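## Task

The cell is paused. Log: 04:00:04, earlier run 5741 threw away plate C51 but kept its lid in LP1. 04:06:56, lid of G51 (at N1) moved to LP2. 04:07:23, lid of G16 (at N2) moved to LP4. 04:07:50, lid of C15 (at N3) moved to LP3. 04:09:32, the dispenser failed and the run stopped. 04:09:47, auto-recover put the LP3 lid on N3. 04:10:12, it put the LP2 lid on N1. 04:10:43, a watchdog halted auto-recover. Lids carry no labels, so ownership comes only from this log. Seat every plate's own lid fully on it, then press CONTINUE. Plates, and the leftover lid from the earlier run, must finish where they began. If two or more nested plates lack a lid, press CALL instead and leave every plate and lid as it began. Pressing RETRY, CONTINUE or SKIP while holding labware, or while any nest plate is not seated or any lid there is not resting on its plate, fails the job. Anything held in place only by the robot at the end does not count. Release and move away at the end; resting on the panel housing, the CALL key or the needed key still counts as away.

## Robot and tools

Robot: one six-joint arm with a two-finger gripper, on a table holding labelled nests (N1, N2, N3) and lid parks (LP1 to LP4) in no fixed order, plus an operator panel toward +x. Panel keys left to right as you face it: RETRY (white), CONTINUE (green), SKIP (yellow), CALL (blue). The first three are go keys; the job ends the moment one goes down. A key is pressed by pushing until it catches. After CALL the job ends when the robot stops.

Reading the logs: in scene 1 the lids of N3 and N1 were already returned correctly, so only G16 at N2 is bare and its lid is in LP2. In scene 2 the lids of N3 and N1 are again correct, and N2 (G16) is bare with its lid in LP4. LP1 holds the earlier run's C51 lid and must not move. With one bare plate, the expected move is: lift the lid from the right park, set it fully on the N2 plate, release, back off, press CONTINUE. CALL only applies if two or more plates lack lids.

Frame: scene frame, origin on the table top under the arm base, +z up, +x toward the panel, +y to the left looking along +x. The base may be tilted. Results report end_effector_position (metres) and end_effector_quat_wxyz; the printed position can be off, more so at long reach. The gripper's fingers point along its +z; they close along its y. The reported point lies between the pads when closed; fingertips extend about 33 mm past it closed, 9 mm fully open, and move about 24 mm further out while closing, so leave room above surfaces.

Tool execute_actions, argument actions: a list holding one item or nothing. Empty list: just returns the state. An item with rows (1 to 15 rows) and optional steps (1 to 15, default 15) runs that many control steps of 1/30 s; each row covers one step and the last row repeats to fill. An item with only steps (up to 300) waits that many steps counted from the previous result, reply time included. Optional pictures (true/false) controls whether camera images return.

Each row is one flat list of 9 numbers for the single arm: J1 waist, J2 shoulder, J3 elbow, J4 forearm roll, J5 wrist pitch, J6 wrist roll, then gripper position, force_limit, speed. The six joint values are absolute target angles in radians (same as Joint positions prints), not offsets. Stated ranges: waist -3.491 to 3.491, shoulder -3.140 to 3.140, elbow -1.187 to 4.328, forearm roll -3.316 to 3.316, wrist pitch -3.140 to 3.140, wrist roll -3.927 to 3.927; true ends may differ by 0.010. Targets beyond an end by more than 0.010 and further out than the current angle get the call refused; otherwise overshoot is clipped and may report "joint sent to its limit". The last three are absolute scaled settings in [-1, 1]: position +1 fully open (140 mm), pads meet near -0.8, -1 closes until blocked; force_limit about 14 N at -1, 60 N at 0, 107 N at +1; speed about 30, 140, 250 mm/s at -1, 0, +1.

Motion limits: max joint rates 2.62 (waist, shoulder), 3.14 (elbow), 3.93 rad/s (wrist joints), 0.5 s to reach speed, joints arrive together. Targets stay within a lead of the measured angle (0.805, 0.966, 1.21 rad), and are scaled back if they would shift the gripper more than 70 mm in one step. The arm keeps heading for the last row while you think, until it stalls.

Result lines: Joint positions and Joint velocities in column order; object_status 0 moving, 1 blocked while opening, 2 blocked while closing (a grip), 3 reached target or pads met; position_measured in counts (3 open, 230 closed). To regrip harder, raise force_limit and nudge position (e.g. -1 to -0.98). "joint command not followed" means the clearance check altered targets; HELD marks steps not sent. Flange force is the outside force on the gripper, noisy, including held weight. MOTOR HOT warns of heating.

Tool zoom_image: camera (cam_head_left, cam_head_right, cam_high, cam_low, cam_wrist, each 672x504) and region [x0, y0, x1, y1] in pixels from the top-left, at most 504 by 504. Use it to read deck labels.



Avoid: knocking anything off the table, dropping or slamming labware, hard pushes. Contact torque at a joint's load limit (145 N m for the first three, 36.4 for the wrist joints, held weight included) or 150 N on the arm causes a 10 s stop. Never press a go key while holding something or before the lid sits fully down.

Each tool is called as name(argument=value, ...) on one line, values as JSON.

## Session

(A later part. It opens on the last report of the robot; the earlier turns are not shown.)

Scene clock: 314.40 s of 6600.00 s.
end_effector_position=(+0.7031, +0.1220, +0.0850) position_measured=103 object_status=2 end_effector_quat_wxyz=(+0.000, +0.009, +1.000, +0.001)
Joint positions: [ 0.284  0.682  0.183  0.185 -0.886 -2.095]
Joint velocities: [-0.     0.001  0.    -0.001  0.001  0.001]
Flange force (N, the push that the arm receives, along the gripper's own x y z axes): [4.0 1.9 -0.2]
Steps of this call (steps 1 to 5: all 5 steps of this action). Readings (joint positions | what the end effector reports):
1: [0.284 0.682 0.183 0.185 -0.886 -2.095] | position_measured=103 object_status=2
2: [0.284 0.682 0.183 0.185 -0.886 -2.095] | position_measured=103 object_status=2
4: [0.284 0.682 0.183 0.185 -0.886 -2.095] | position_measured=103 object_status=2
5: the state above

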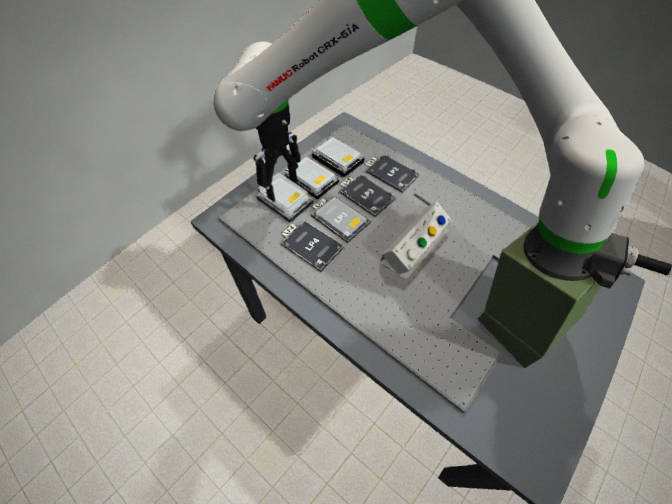

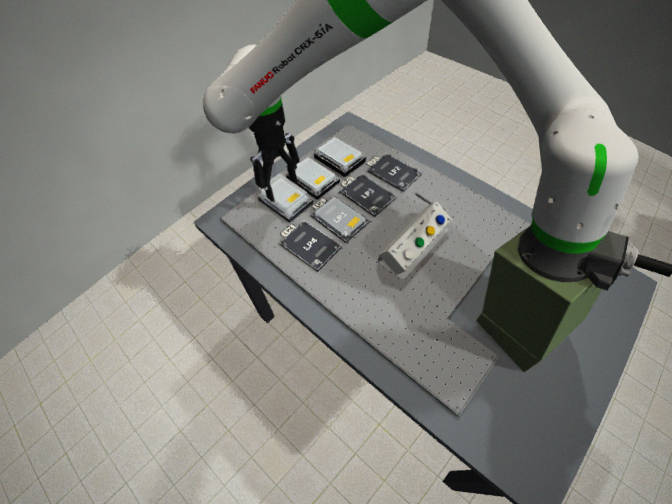

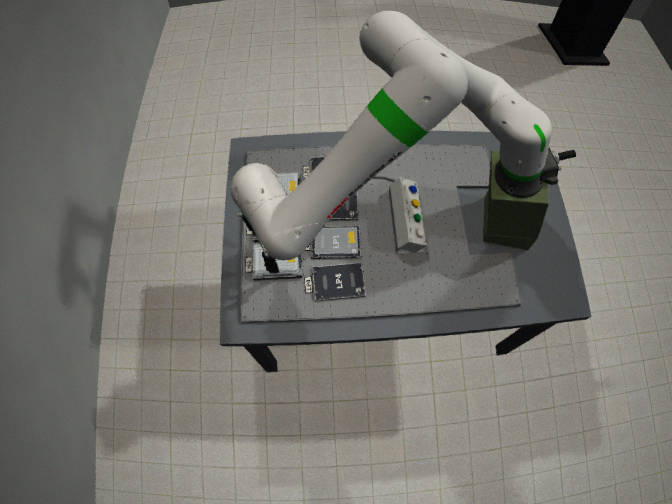

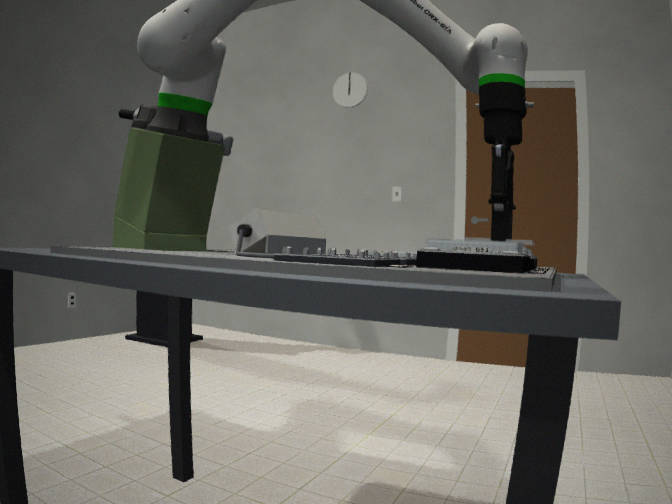

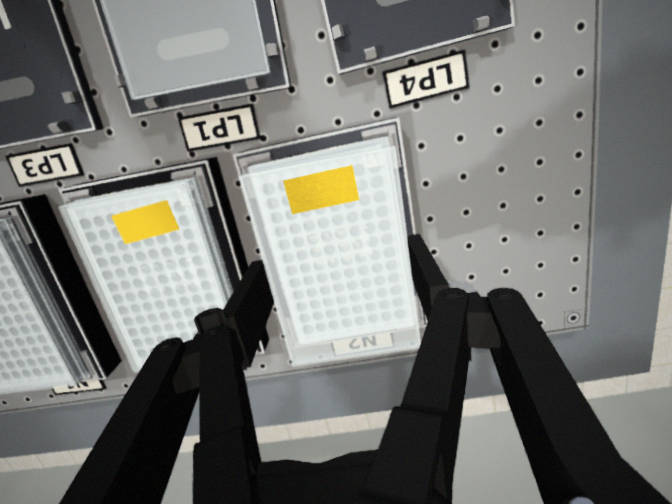

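execute_actions(actions=[])

Scene clock: 339.20 s of 6600.00 s.
end_effector_position=(+0.7031, +0.1220, +0.0850) position_measured=103 object_status=2 end_effector_quat_wxyz=(+0.000, +0.009, +1.000, +0.001)
Joint positions: [ 0.284  0.683  0.183  0.185 -0.886 -2.095]
Joint velocities: [ 0.     0.     0.    -0.001 -0.     0.001]
Flange force (N, the push that the arm receives, along the gripper's own x y z axes): [4.5 1.9 0.8]
Steps of this call (steps 1 to 15: the robot went on to your last target; steps 16 to 90: nothing new was sent; then 21.80 s passed at rest). Readings (joint positions | what the end effector reports):
1: [0.284 0.682 0.183 0.185 -0.886 -2.095] | position_measured=103 object_status=2
2: [0.284 0.682 0.183 0.185 -0.886 -2.095] | position_measured=103 object_status=2
4: [0.284 0.682 0.183 0.185 -0.886 -2.095] | position_measured=103 object_status=2
8: [0.284 0.682 0.183 0.185 -0.886 -2.095] | position_measured=103 object_status=2
90: the state above
The arm was judged still, so your last target was given up. Only a new action makes it travel on or press farther. Fingers that are still opening or closing keep moving.

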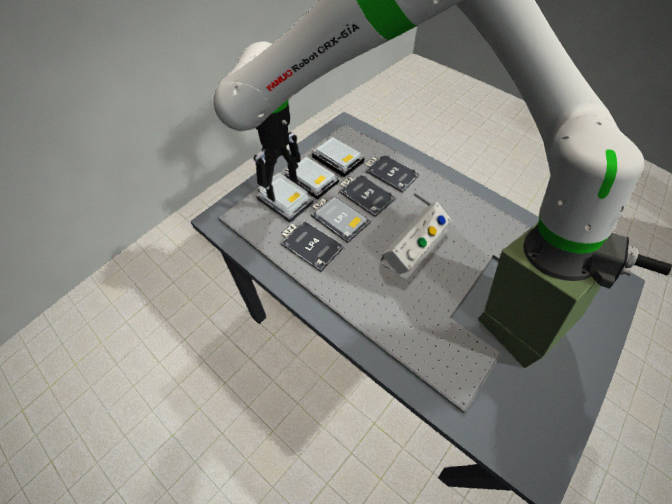

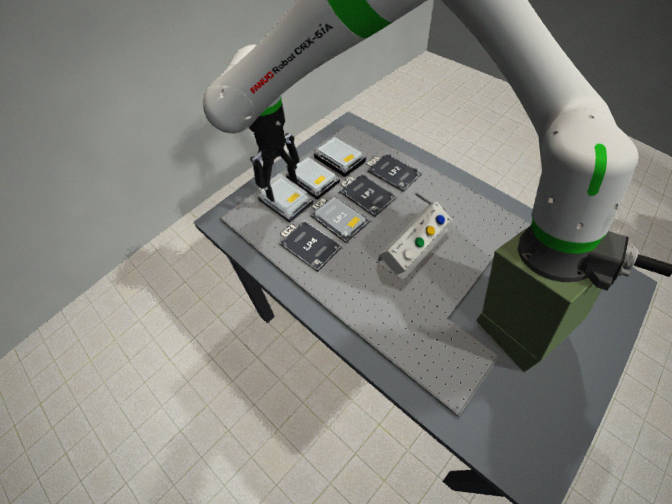

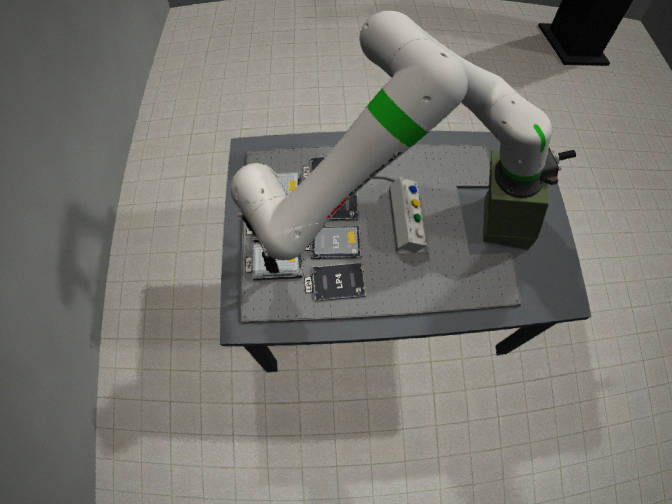

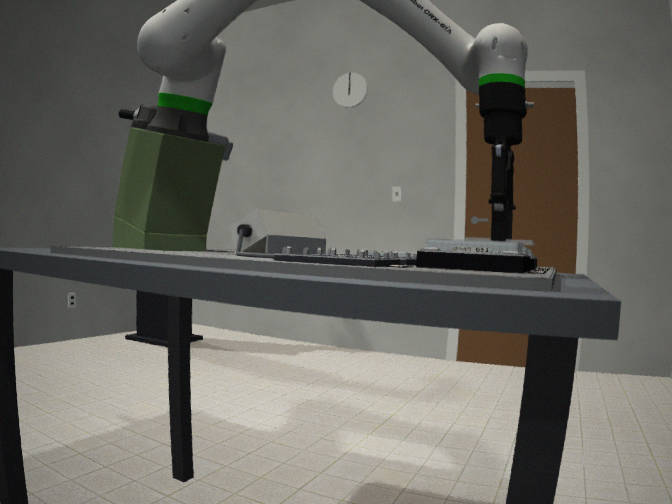

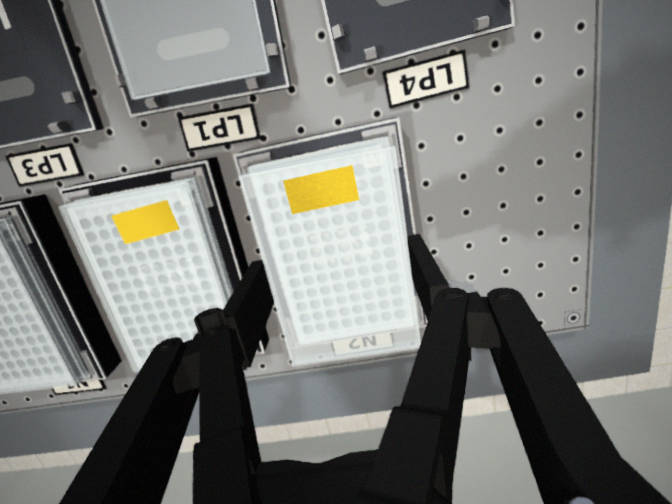

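zoom_image(camera="cam_low", region=[400, 215, 560, 290])

zoom_image(camera="cam_wrist", region=[220, 110, 440, 275])

zoom_image(camera="cam_wrist", region=[250, 250, 450, 400])

Region (400, 215, 560, 290) of cam_low's 672x504 image, scaled by 3.150, with more detail than that image has; it fills the top 236 rows of this view, and the rest is white.

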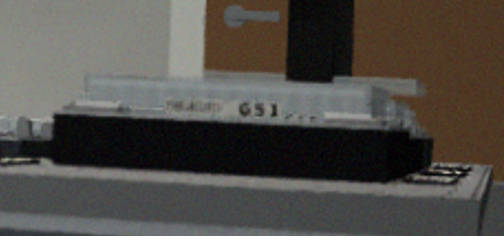

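Region (220, 110, 440, 275) of cam_wrist's 672x504 image, scaled by 2.291, with more detail than that image has; it fills the top 378 rows of this view, and the rest is white.

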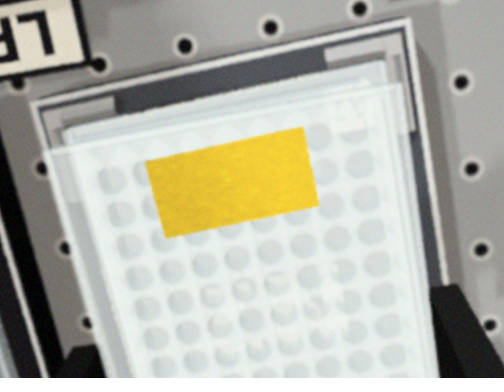

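Region (250, 250, 450, 400) of cam_wrist's 672x504 image, scaled by 2.520, with more detail than that image has; it fills the top 378 rows of this view, and the rest is white.

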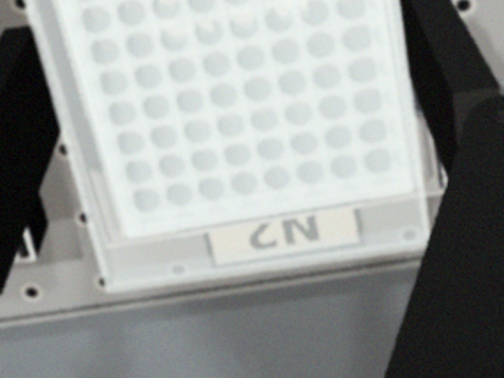

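execute_actions(actions=[{"rows": [[0.2841, 0.6876, 0.1751, 0.1874, -0.8726, -2.0782, -1, -0.5, -0.6]], "steps": 12}])

zoom_image(camera="cam_wrist", region=[220, 110, 440, 275])

zoom_image(camera="cam_wrist", region=[250, 250, 450, 400])

Scene clock: 409.97 s of 6600.00 s.
end_effector_position=(+0.7010, +0.1220, +0.0791) position_measured=103 object_status=2 end_effector_quat_wxyz=(+0.000, -0.001, +1.000, +0.001)
Joint positions: [ 0.284  0.688  0.175  0.187 -0.873 -2.078]
Joint velocities: [-0.    -0.001 -0.     0.    -0.001 -0.   ]
Flange force (N, the push that the arm receives, along the gripper's own x y z axes): [5.0 -0.3 -1.3]
Steps of this call (steps 1 to 90: nothing new was sent; then 67.37 s passed at rest; steps 91 to 102: all 12 steps of this action). Readings (joint positions | what the end effector reports):
91: [0.284 0.683 0.183 0.185 -0.886 -2.095] | position_measured=103 object_status=2
92: [0.284 0.683 0.182 0.186 -0.884 -2.091] | position_measured=103 object_status=2
94: [0.284 0.688 0.175 0.187 -0.874 -2.079] | position_measured=103 object_status=2
98: [0.284 0.688 0.175 0.187 -0.873 -2.078] | position_measured=103 object_status=2
102: the state above

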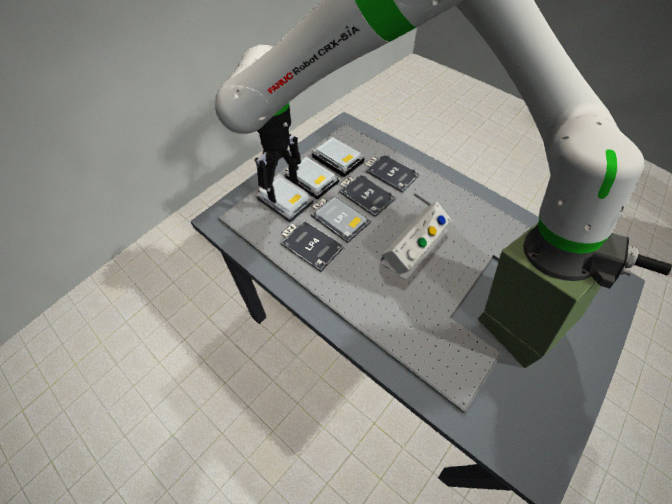

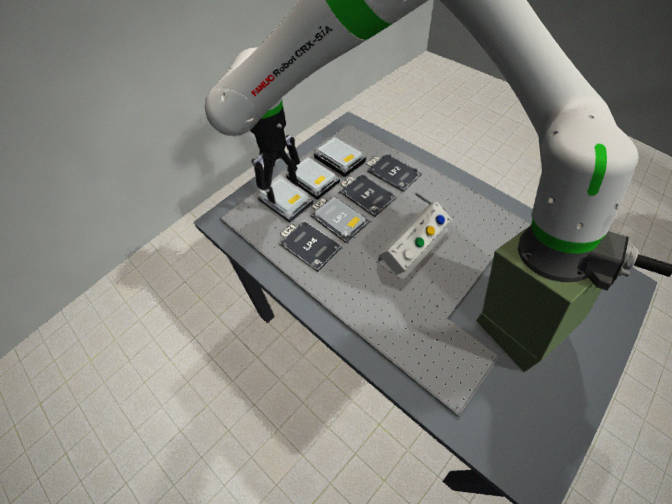

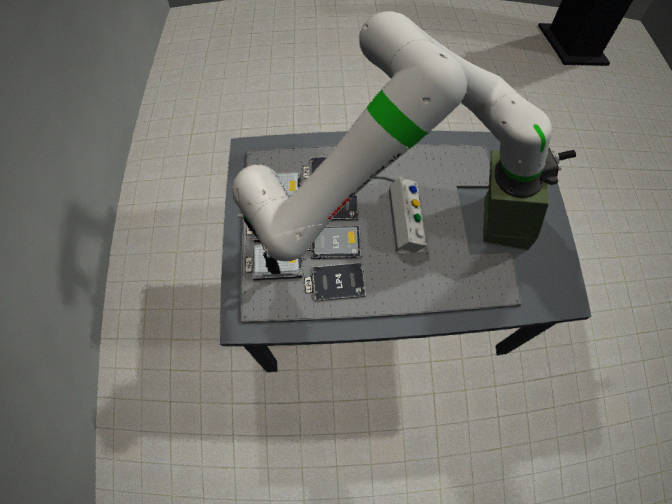

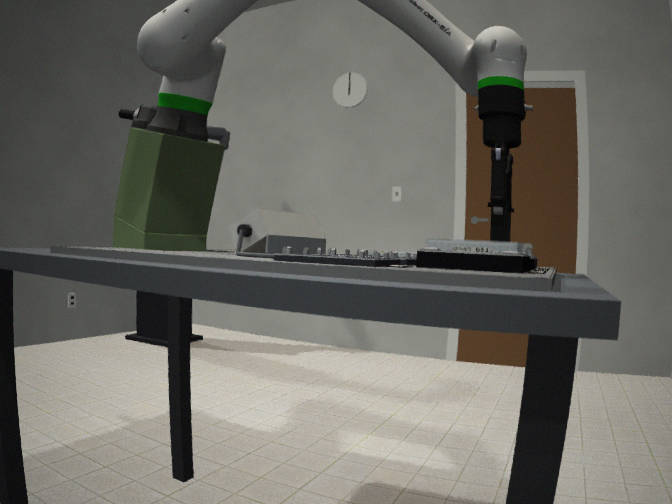

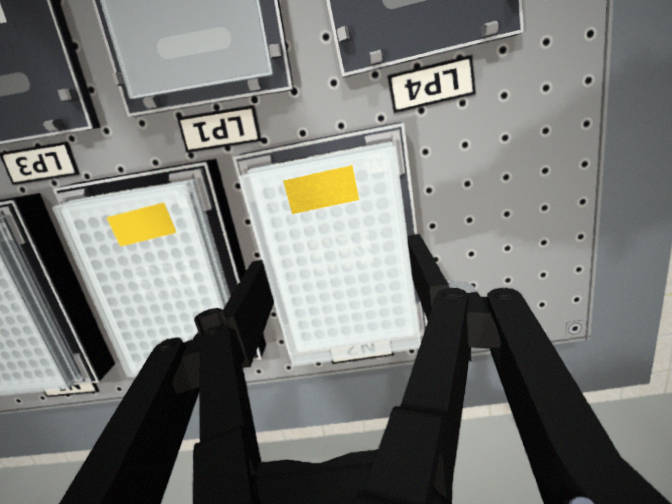

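Region (220, 110, 440, 275) of cam_wrist's 672x504 image, scaled by 2.291, with more detail than that image has; it fills the top 378 rows of this view, and the rest is white.

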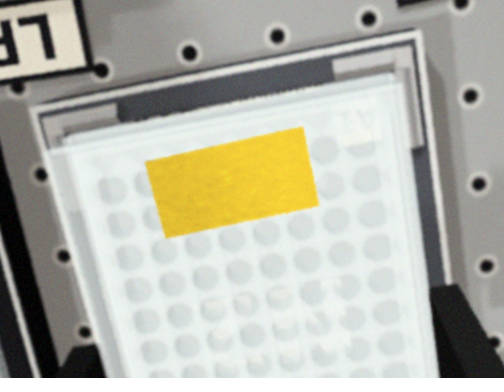

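Region (250, 250, 450, 400) of cam_wrist's 672x504 image, scaled by 2.520, with more detail than that image has; it fills the top 378 rows of this view, and the rest is white.

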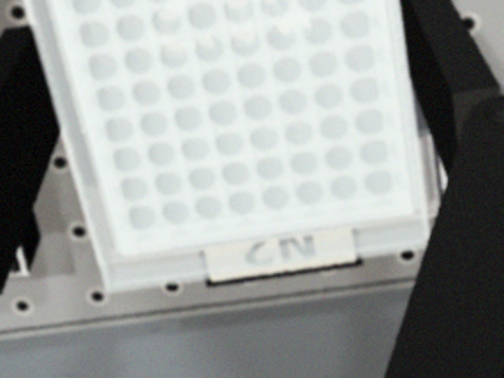

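execute_actions(actions=[{"rows": [[0.28476,0.68698,0.17371,0.18767,-0.87195,-2.07901,-1,-0.5,-0.6],[0.28476,0.68698,0.17371,0.18767,-0.87195,-2.07901,-1,-0.5,-0.6],[0.2845,0.6887,0.1737,0.1879,-0.8703,-2.0789,-1,-0.5,-0.6],[0.2845,0.6887,0.1737,0.1879,-0.8703,-2.0789,-1,-0.5,-0.6],[0.28429,0.69020,0.17374,0.18807,-0.86874,-2.0788,-1,-0.5,-0.6],[0.28429,0.69020,0.17374,0.18807,-0.86874,-2.0788,-1,-0.5,-0.6],[0.28407,0.69173,0.17376,0.18826,-0.86721,-2.0787,-1,-0.5,-0.6],[0.28407,0.69173,0.17376,0.18826,-0.86721,-2.0787,-1,-0.5,-0.6],[0.28384,0.69327,0.17377,0.18845,-0.86568,-2.0786,-1,-0.5,-0.6],[0.28384,0.69327,0.17377,0.18845,-0.86568,-2.0786,-1,-0.5,-0.6],[0.28362,0.6948,0.17379,0.18864,-0.86415,-2.0785,-1,-0.5,-0.6]], "steps": 15}], pictures=false)

execute_actions(actions=[{"rows": [[0.28350,0.69556,0.17380,0.18873,-0.86338,-2.07845,-1,-0.5,-0.6],[0.28350,0.69556,0.17380,0.18873,-0.86338,-2.07845,-1,-0.5,-0.6],[0.28339,0.69633,0.17380,0.18883,-0.86262,-2.0784,-1,-0.5,-0.6],[0.28339,0.69633,0.17380,0.18883,-0.86262,-2.0784,-1,-0.5,-0.6],[0.28328,0.69710,0.17381,0.18892,-0.86185,-2.07835,-1,-0.5,-0.6],[0.28328,0.69710,0.17381,0.18892,-0.86185,-2.07835,-1,-0.5,-0.6],[0.28317,0.69786,0.17382,0.18902,-0.86109,-2.0783,-1,-0.5,-0.6]], "steps": 11}], pictures=true)

Scene clock: 448.53 s of 6600.00 s.
end_effector_position=(+0.7005, +0.1224, +0.0740) position_measured=103 object_status=2 end_effector_quat_wxyz=(+0.000, -0.001, +1.000, +0.001)
Joint positions: [ 0.284  0.695  0.174  0.189 -0.864 -2.079]
Joint velocities: [-0.    -0.001  0.     0.001  0.001  0.   ]
Flange force (N, the push that the arm receives, along the gripper's own x y z axes): [0.7 1.7 -1.3]
Steps of this call (steps 1 to 15: the robot went on to your last target; steps 16 to 90: nothing new was sent; then 35.07 s passed at rest; steps 91 to 105: all 15 steps of this action). Readings (joint positions | what the end effector reports):
91: [0.284 0.688 0.175 0.187 -0.873 -2.078] | position_measured=103 object_status=2
92: [0.284 0.687 0.174 0.187 -0.872 -2.078] | position_measured=103 object_status=2
94: [0.285 0.688 0.174 0.187 -0.871 -2.078] | position_measured=103 object_status=2
98: [0.284 0.691 0.174 0.188 -0.868 -2.079] | position_measured=103 object_status=2
105: the state above

Scene clock: 448.90 s of 6600.00 s.
end_effector_position=(+0.7005, +0.1223, +0.0720) position_measured=103 object_status=2 end_effector_quat_wxyz=(+0.000, -0.002, +1.000, +0.001)
Joint positions: [ 0.283  0.698  0.174  0.189 -0.861 -2.078]
Joint velocities: [-0.    -0.001 -0.     0.     0.001 -0.   ]
Flange force (N, the push that the arm receives, along the gripper's own x y z axes): [2.9 1.5 -0.3]
Steps of this call (steps 1 to 11: all 11 steps of this action). Readings (joint positions | what the end effector reports):
1: [0.284 0.695 0.174 0.189 -0.864 -2.079] | position_measured=103 object_status=2
2: [0.284 0.695 0.174 0.189 -0.864 -2.079] | position_measured=103 object_status=2
4: [0.283 0.696 0.174 0.189 -0.863 -2.079] | position_measured=103 object_status=2
8: [0.283 0.697 0.174 0.189 -0.861 -2.078] | position_measured=103 object_status=2
11: the state above

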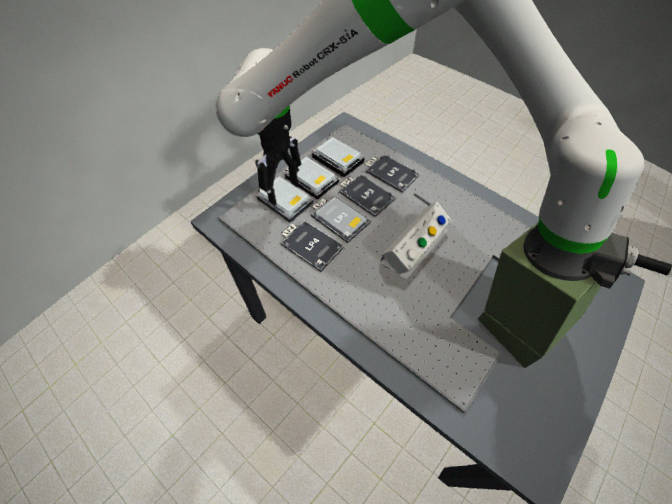

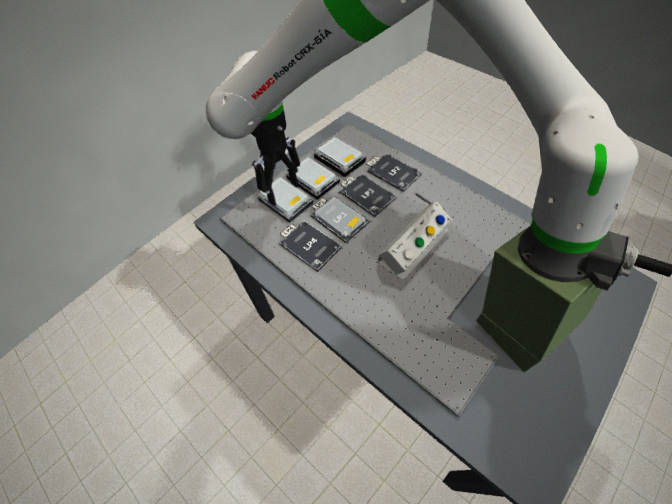

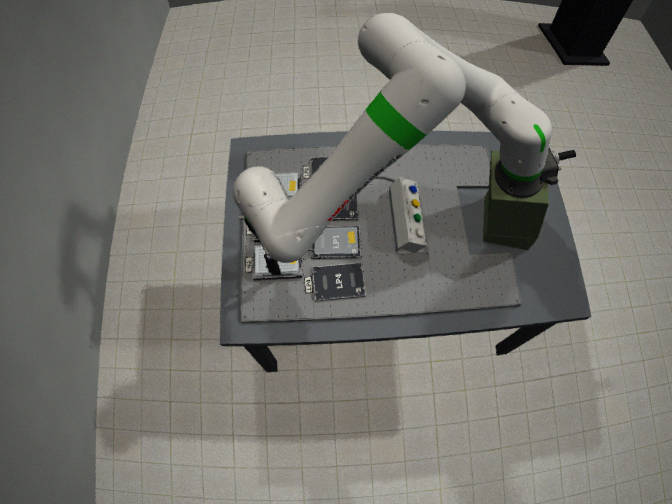

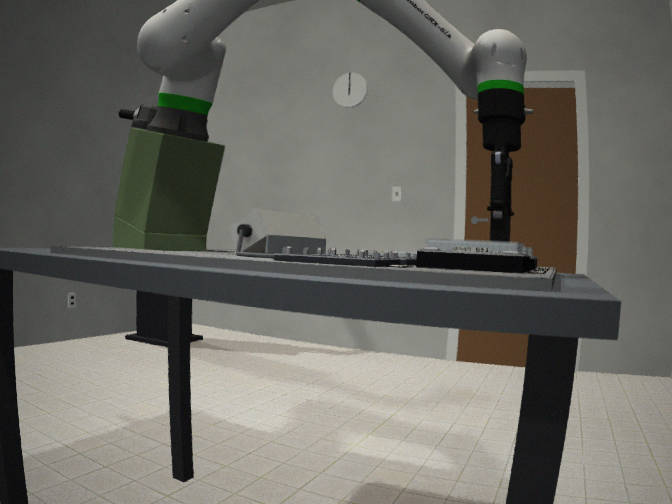

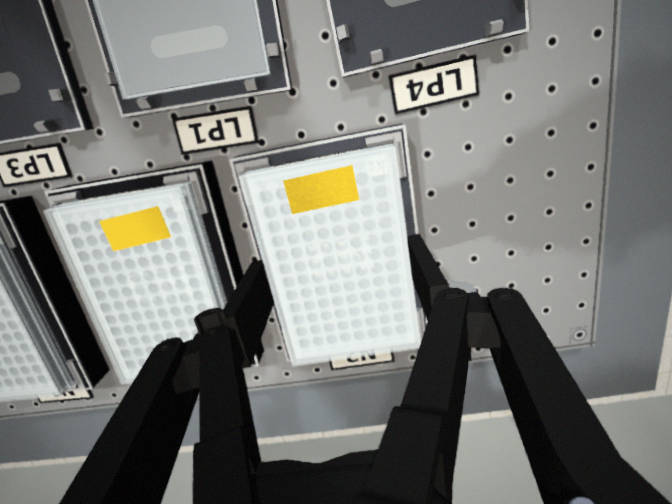

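execute_actions(actions=[{"rows": [[0.28306,0.69863,0.17382,0.18911,-0.86032,-2.07825,-1,-0.5,-0.6],[0.28306,0.69863,0.17382,0.18911,-0.86032,-2.07825,-1,-0.5,-0.6],[0.28295,0.69940,0.17383,0.18921,-0.85956,-2.0782,-1,-0.5,-0.6]], "steps": 8}], pictures=false)

execute_actions(actions=[{"rows": [[0.28283,0.70016,0.17384,0.18930,-0.85879,-2.07815,-1,-0.5,-0.6],[0.28283,0.70016,0.17384,0.18930,-0.85879,-2.07815,-1,-0.5,-0.6],[0.28272,0.70093,0.17385,0.18940,-0.85803,-2.0781,-1,-0.5,-0.6]], "steps": 8}], pictures=true)

zoom_image(camera="cam_wrist", region=[220, 110, 440, 275])

zoom_image(camera="cam_wrist", region=[250, 250, 450, 400])

Scene clock: 455.37 s of 6600.00 s.
end_effector_position=(+0.7004, +0.1223, +0.0710) position_measured=103 object_status=2 end_effector_quat_wxyz=(+0.000, -0.002, +1.000, +0.001)
Joint positions: [ 0.283  0.699  0.174  0.189 -0.86  -2.078]
Joint velocities: [-0.    -0.001 -0.     0.001 -0.     0.   ]
Flange force (N, the push that the arm receives, along the gripper's own x y z axes): [5.6 0.5 -0.3]
Steps of this call (steps 1 to 15: the robot went on to your last target; steps 16 to 90: nothing new was sent; then 3.20 s passed at rest; steps 91 to 98: all 8 steps of this action). Readings (joint positions | what the end effector reports):
91: [0.283 0.698 0.174 0.189 -0.861 -2.078] | position_measured=103 object_status=2
92: [0.283 0.698 0.174 0.189 -0.861 -2.078] | position_measured=103 object_status=2
94: [0.283 0.699 0.174 0.189 -0.860 -2.078] | position_measured=103 object_status=2
98: the state above

Scene clock: 455.63 s of 6600.00 s.
end_effector_position=(+0.7004, +0.1223, +0.0701) position_measured=103 object_status=2 end_effector_quat_wxyz=(+0.000, -0.002, +1.000, +0.001)
Joint positions: [ 0.283  0.701  0.174  0.189 -0.858 -2.078]
Joint velocities: [-0.    -0.001 -0.    -0.    -0.    -0.   ]
Flange force (N, the push that the arm receives, along the gripper's own x y z axes): [2.6 2.7 -1.8]
Steps of this call (steps 1 to 8: all 8 steps of this action). Readings (joint positions | what the end effector reports):
1: [0.283 0.699 0.174 0.189 -0.860 -2.078] | position_measured=103 object_status=2
2: [0.283 0.700 0.174 0.189 -0.859 -2.078] | position_measured=103 object_status=2
4: [0.283 0.700 0.174 0.189 -0.858 -2.078] | position_measured=103 object_status=2
8: the state above

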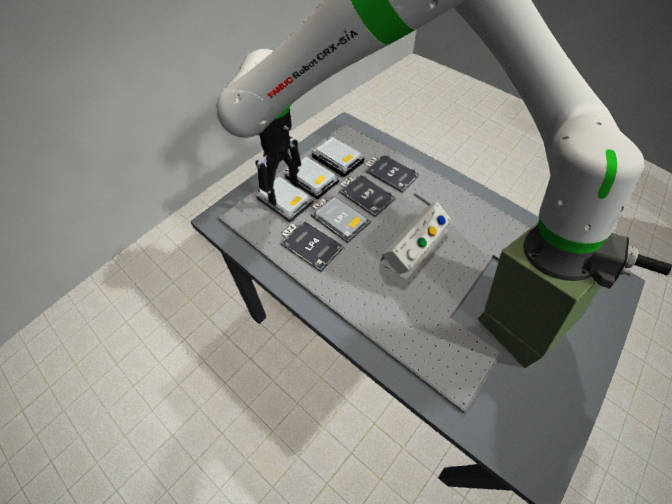

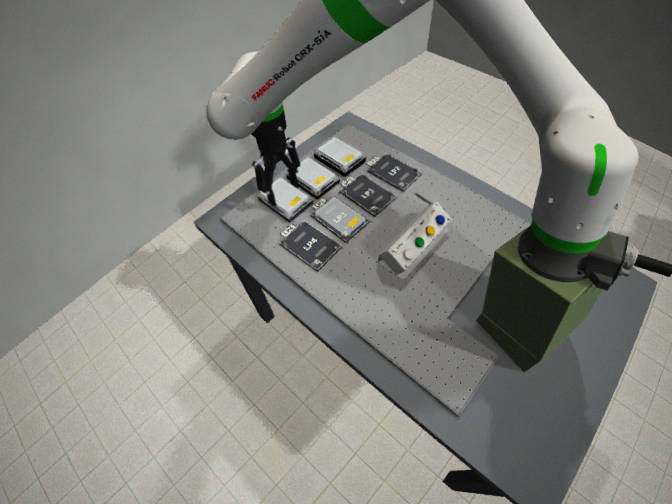

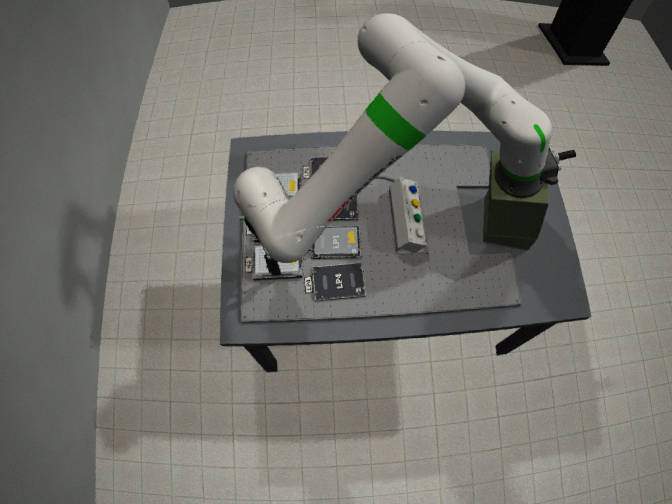

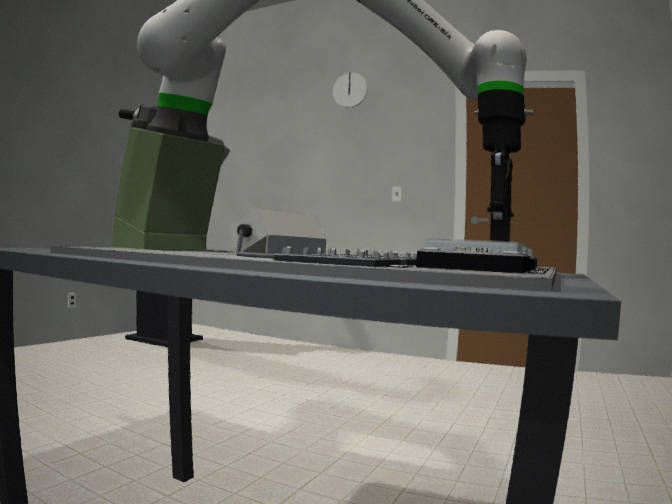

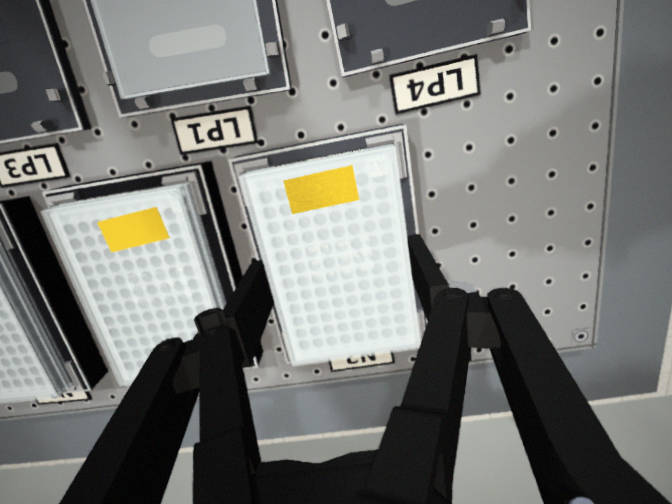

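Region (220, 110, 440, 275) of cam_wrist's 672x504 image, scaled by 2.291, with more detail than that image has; it fills the top 378 rows of this view, and the rest is white.

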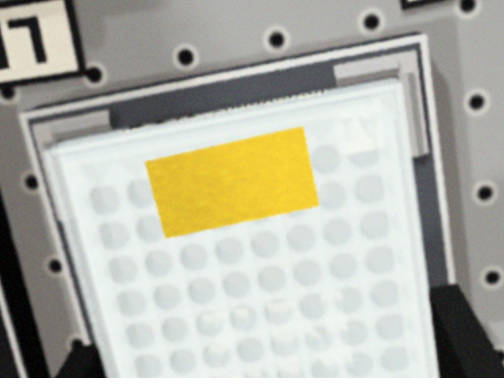

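Region (250, 250, 450, 400) of cam_wrist's 672x504 image, scaled by 2.520, with more detail than that image has; it fills the top 378 rows of this view, and the rest is white.

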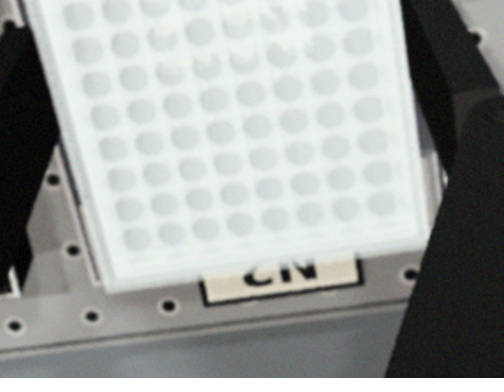

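execute_actions(actions=[{"rows": [[0.28261,0.70170,0.17385,0.18950,-0.85726,-2.07805,-1,-0.5,-0.6],[0.28261,0.70170,0.17385,0.18950,-0.85726,-2.07805,-1,-0.5,-0.6],[0.28250,0.70246,0.17386,0.18959,-0.85650,-2.0780,-1,-0.5,-0.6]], "steps": 8}], pictures=false)

execute_actions(actions=[{"rows": [[0.28238,0.70323,0.17387,0.18968,-0.85573,-2.07795,-1,-0.5,-0.6]], "steps": 6}], pictures=false)

execute_actions(actions=[{"rows": [[0.28227,0.70400,0.17388,0.18978,-0.85497,-2.0779,-1,-0.5,-0.6]], "steps": 6}], pictures=false)

Scene clock: 466.77 s of 6600.00 s.
end_effector_position=(+0.7005, +0.1223, +0.0692) position_measured=103 object_status=2 end_effector_quat_wxyz=(+0.000, -0.002, +1.000, +0.001)
Joint positions: [ 0.283  0.702  0.174  0.19  -0.857 -2.078]
Joint velocities: [-0.     0.003  0.     0.001  0.001  0.   ]
Flange force (N, the push that the arm receives, along the gripper's own x y z axes): [16.7 2.7 -49.1]
Steps of this call (steps 1 to 15: the robot went on to your last target; steps 16 to 90: nothing new was sent; then 7.87 s passed at rest; steps 91 to 98: all 8 steps of this action). Readings (joint positions | what the end effector reports):
91: [0.283 0.701 0.174 0.189 -0.858 -2.078] | position_measured=103 object_status=2
92: [0.283 0.701 0.174 0.189 -0.858 -2.078] | position_measured=103 object_status=2
94: [0.283 0.702 0.174 0.190 -0.857 -2.078] | position_measured=103 object_status=2
98: the state above

Scene clock: 466.97 s of 6600.00 s.
end_effector_position=(+0.7005, +0.1223, +0.0687) position_measured=103 object_status=2 end_effector_quat_wxyz=(+0.000, -0.002, +1.000, +0.001)
Joint positions: [ 0.282  0.703  0.174  0.19  -0.856 -2.078]
Joint velocities: [-0.     0.001 -0.    -0.     0.001 -0.002]
Flange force (N, the push that the arm receives, along the gripper's own x y z axes): [25.8 2.2 -72.6]
Steps of this call (steps 1 to 6: all 6 steps of this action). Readings (joint positions | what the end effector reports):
1: [0.283 0.702 0.174 0.190 -0.857 -2.078] | position_measured=103 object_status=2
2: [0.282 0.703 0.174 0.190 -0.856 -2.078] | position_measured=103 object_status=2
4: [0.282 0.703 0.174 0.190 -0.856 -2.078] | position_measured=103 object_status=2
6: the state above

Scene clock: 467.17 s of 6600.00 s.
end_effector_position=(+0.7005, +0.1223, +0.0681) position_measured=103 object_status=2 end_effector_quat_wxyz=(+0.000, -0.002, +1.000, +0.001)
Joint positions: [ 0.282  0.704  0.174  0.19  -0.855 -2.078]
Joint velocities: [-0.     0.001  0.     0.    -0.    -0.   ]
Flange force (N, the push that the arm receives, along the gripper's own x y z axes): [21.3 2.3 -69.8]
Steps of this call (steps 1 to 6: all 6 steps of this action). Readings (joint positions | what the end effector reports):
1: [0.282 0.703 0.174 0.190 -0.856 -2.078] | position_measured=103 object_status=2
2: [0.282 0.704 0.174 0.190 -0.855 -2.078] | position_measured=103 object_status=2
4: [0.282 0.704 0.174 0.190 -0.855 -2.078] | position_measured=103 object_status=2
6: the state above

execute_actions(actions=[{"rows": [[0.28250,0.70246,0.17386,0.18959,-0.85650,-2.0780,-1,-0.5,-0.6],[0.28261,0.70170,0.17385,0.18950,-0.85726,-2.07805,-1,-0.5,-0.6],[0.28261,0.70170,0.17385,0.18950,-0.85726,-2.07805,-1,-0.5,-0.6],[0.28261,0.70170,0.17385,0.18950,-0.85726,-2.07805,-1,-0.5,-0.6]], "steps": 8}], pictures=true)

Scene clock: 472.10 s of 6600.00 s.
end_effector_position=(+0.7001, +0.1223, +0.0693) position_measured=103 object_status=2 end_effector_quat_wxyz=(-0.000, -0.002, +1.000, +0.001)
Joint positions: [ 0.283  0.702  0.174  0.189 -0.857 -2.078]
Joint velocities: [ 0.    -0.002  0.    -0.    -0.001 -0.   ]
Flange force (N, the push that the arm receives, along the gripper's own x y z axes): [1.1 1.1 -2.7]
Steps of this call (steps 1 to 15: the robot went on to your last target; steps 16 to 90: nothing new was sent; then 1.67 s passed at rest; steps 91 to 98: all 8 steps of this action). Readings (joint positions | what the end effector reports):
91: [0.282 0.704 0.174 0.190 -0.855 -2.078] | position_measured=103 object_status=2
92: [0.282 0.704 0.174 0.190 -0.856 -2.078] | position_measured=103 object_status=2
94: [0.282 0.703 0.174 0.189 -0.857 -2.078] | position_measured=103 object_status=2
98: the state above

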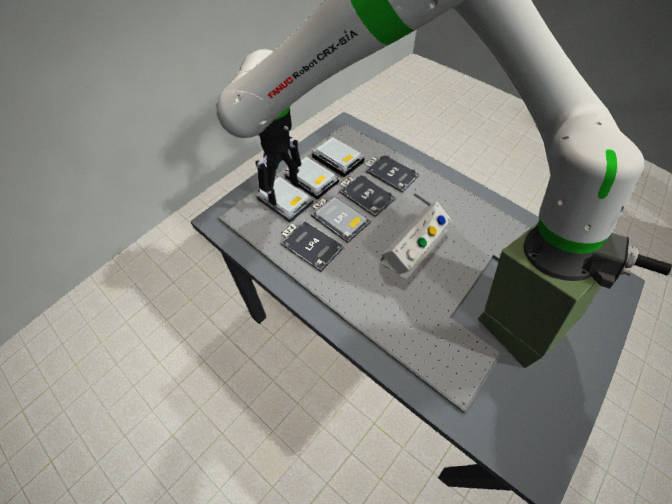

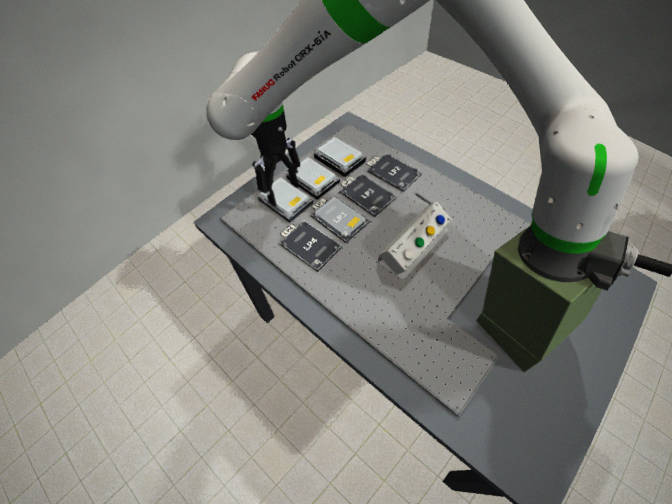

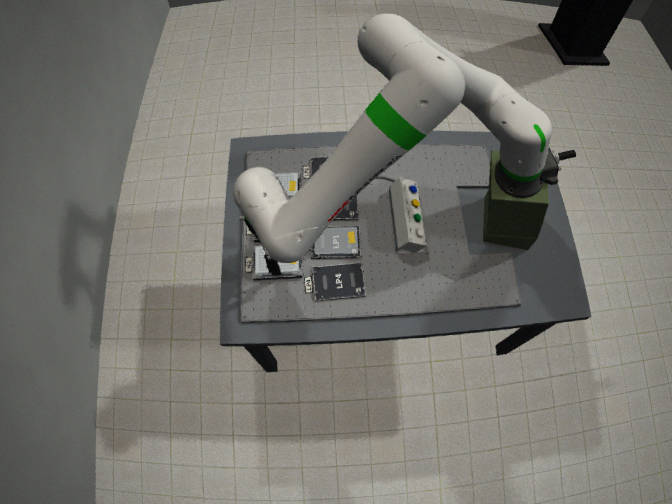

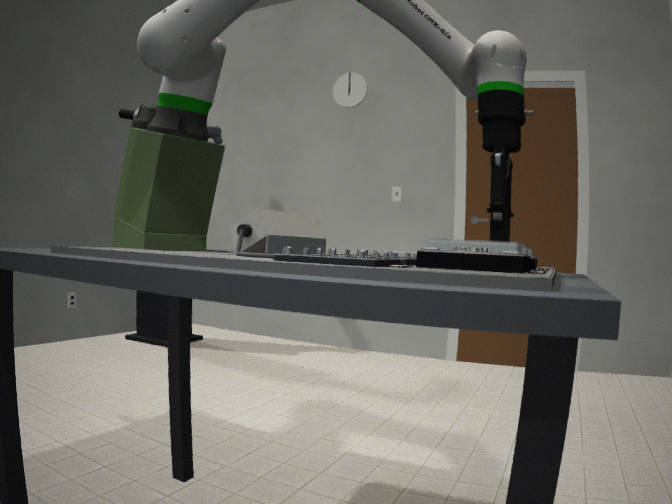

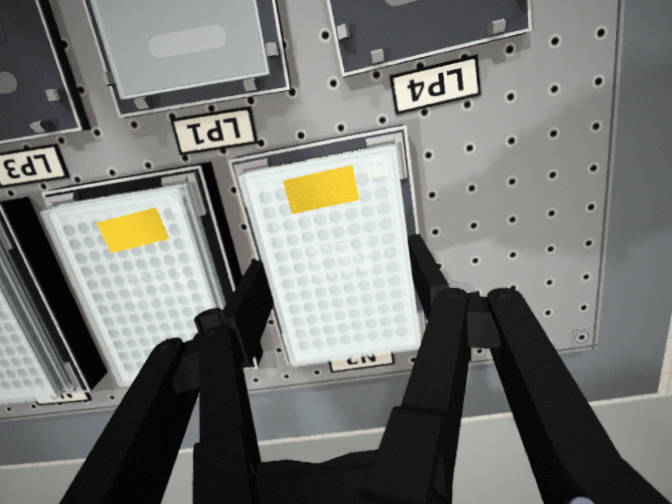

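execute_actions(actions=[{"rows": [[0.28261,0.70170,0.17385,0.18950,-0.85726,-2.07805,0.3,-0.5,-0.6]], "steps": 7}], pictures=false)

execute_actions(actions=[{"rows": [[0.28373,0.69403,0.17378,0.18855,-0.86491,-2.07855,0.3,-0.5,-0.6],[0.28373,0.69403,0.17378,0.18855,-0.86491,-2.07855,0.3,-0.5,-0.6],[0.2883,0.6630,0.1735,0.1847,-0.8958,-2.0806,0.3,-0.5,-0.6]], "steps": 14}], pictures=true)

Scene clock: 484.00 s of 6600.00 s.
end_effector_position=(+0.7004, +0.1223, +0.0695) position_measured=91 object_status=0 end_effector_quat_wxyz=(+0.000, -0.002, +1.000, +0.001)
Joint positions: [ 0.283  0.702  0.174  0.19  -0.857 -2.078]
Joint velocities: [ 0.     0.001 -0.    -0.    -0.    -0.   ]
Flange force (N, the push that the arm receives, along the gripper's own x y z axes): [4.3 0.5 0.1]
Steps of this call (steps 1 to 15: the robot went on to your last target; steps 16 to 90: nothing new was sent; then 8.67 s passed at rest; steps 91 to 97: all 7 steps of this action). Readings (joint positions | what the end effector reports):
91: [0.283 0.702 0.174 0.190 -0.857 -2.078] | position_measured=103 object_status=0
92: [0.283 0.702 0.174 0.190 -0.857 -2.078] | position_measured=103 object_status=0
94: [0.283 0.702 0.174 0.190 -0.857 -2.078] | position_measured=94 object_status=0
97: the state above

Scene clock: 484.47 s of 6600.00 s.
end_effector_position=(+0.7005, +0.1224, +0.0946) position_measured=91 object_status=3 end_effector_quat_wxyz=(+0.000, +0.001, +1.000, +0.001)
Joint positions: [ 0.288  0.663  0.173  0.185 -0.896 -2.081]
Joint velocities: [ 0. -0.  0. -0. -0. -0.]
Flange force (N, the push that the arm receives, along the gripper's own x y z axes): [1.9 2.5 -0.8]
Steps of this call (steps 1 to 14: all 14 steps of this action). Readings (joint positions | what the end effector reports):
1: [0.283 0.702 0.174 0.190 -0.857 -2.078] | position_measured=91 object_status=0
2: [0.283 0.700 0.174 0.190 -0.859 -2.078] | position_measured=91 object_status=0
4: [0.284 0.691 0.174 0.189 -0.868 -2.079] | position_measured=91 object_status=0
8: [0.288 0.663 0.174 0.185 -0.895 -2.081] | position_measured=91 object_status=3
14: the state above

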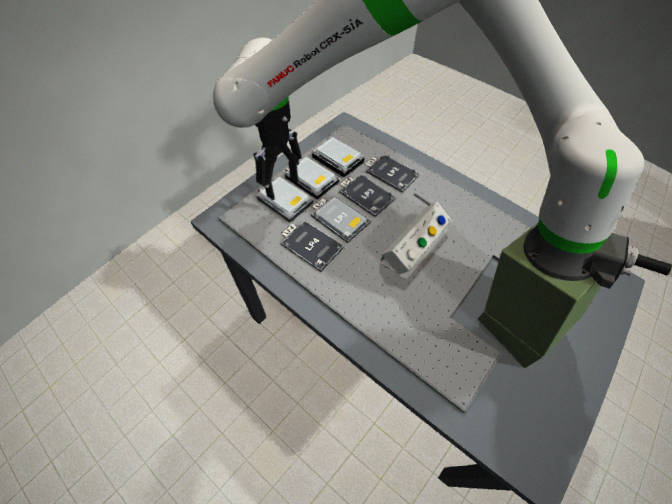

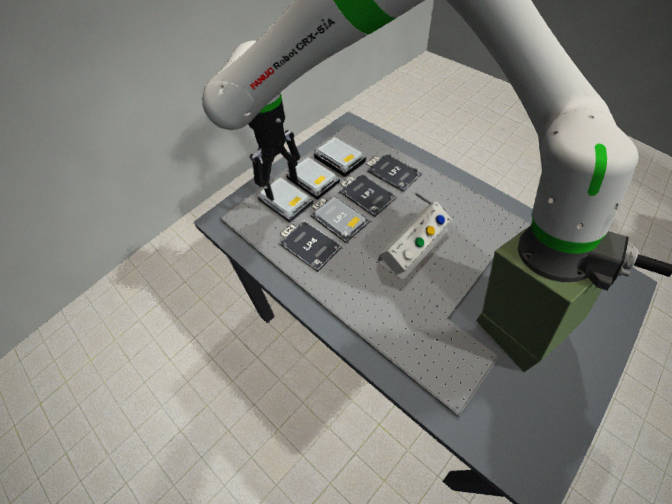

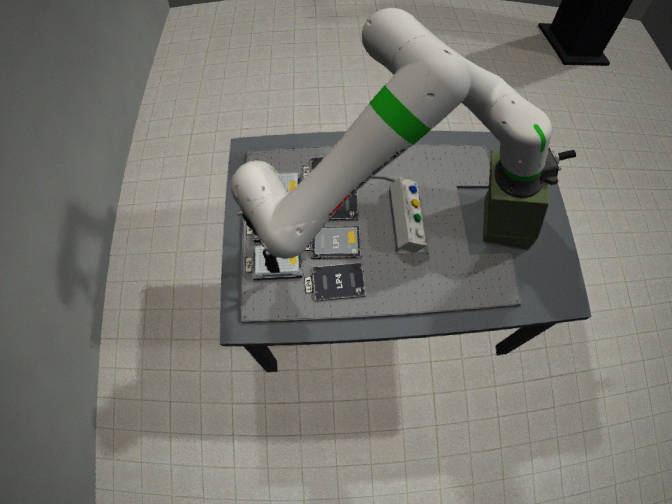

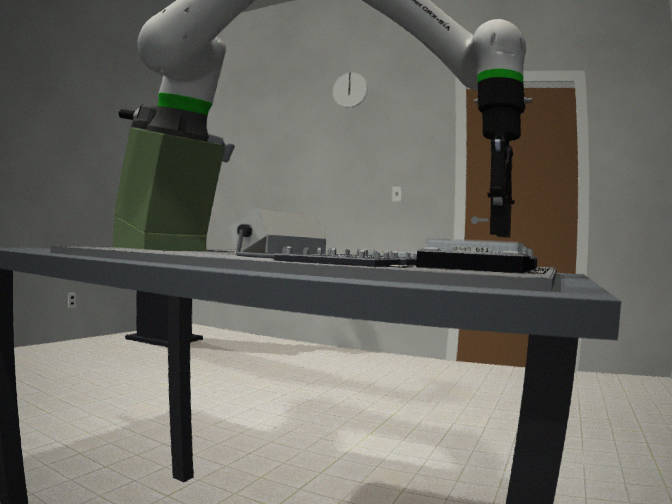

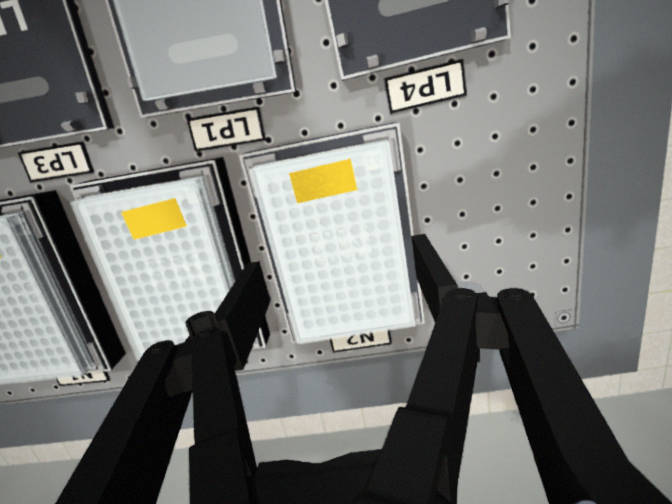

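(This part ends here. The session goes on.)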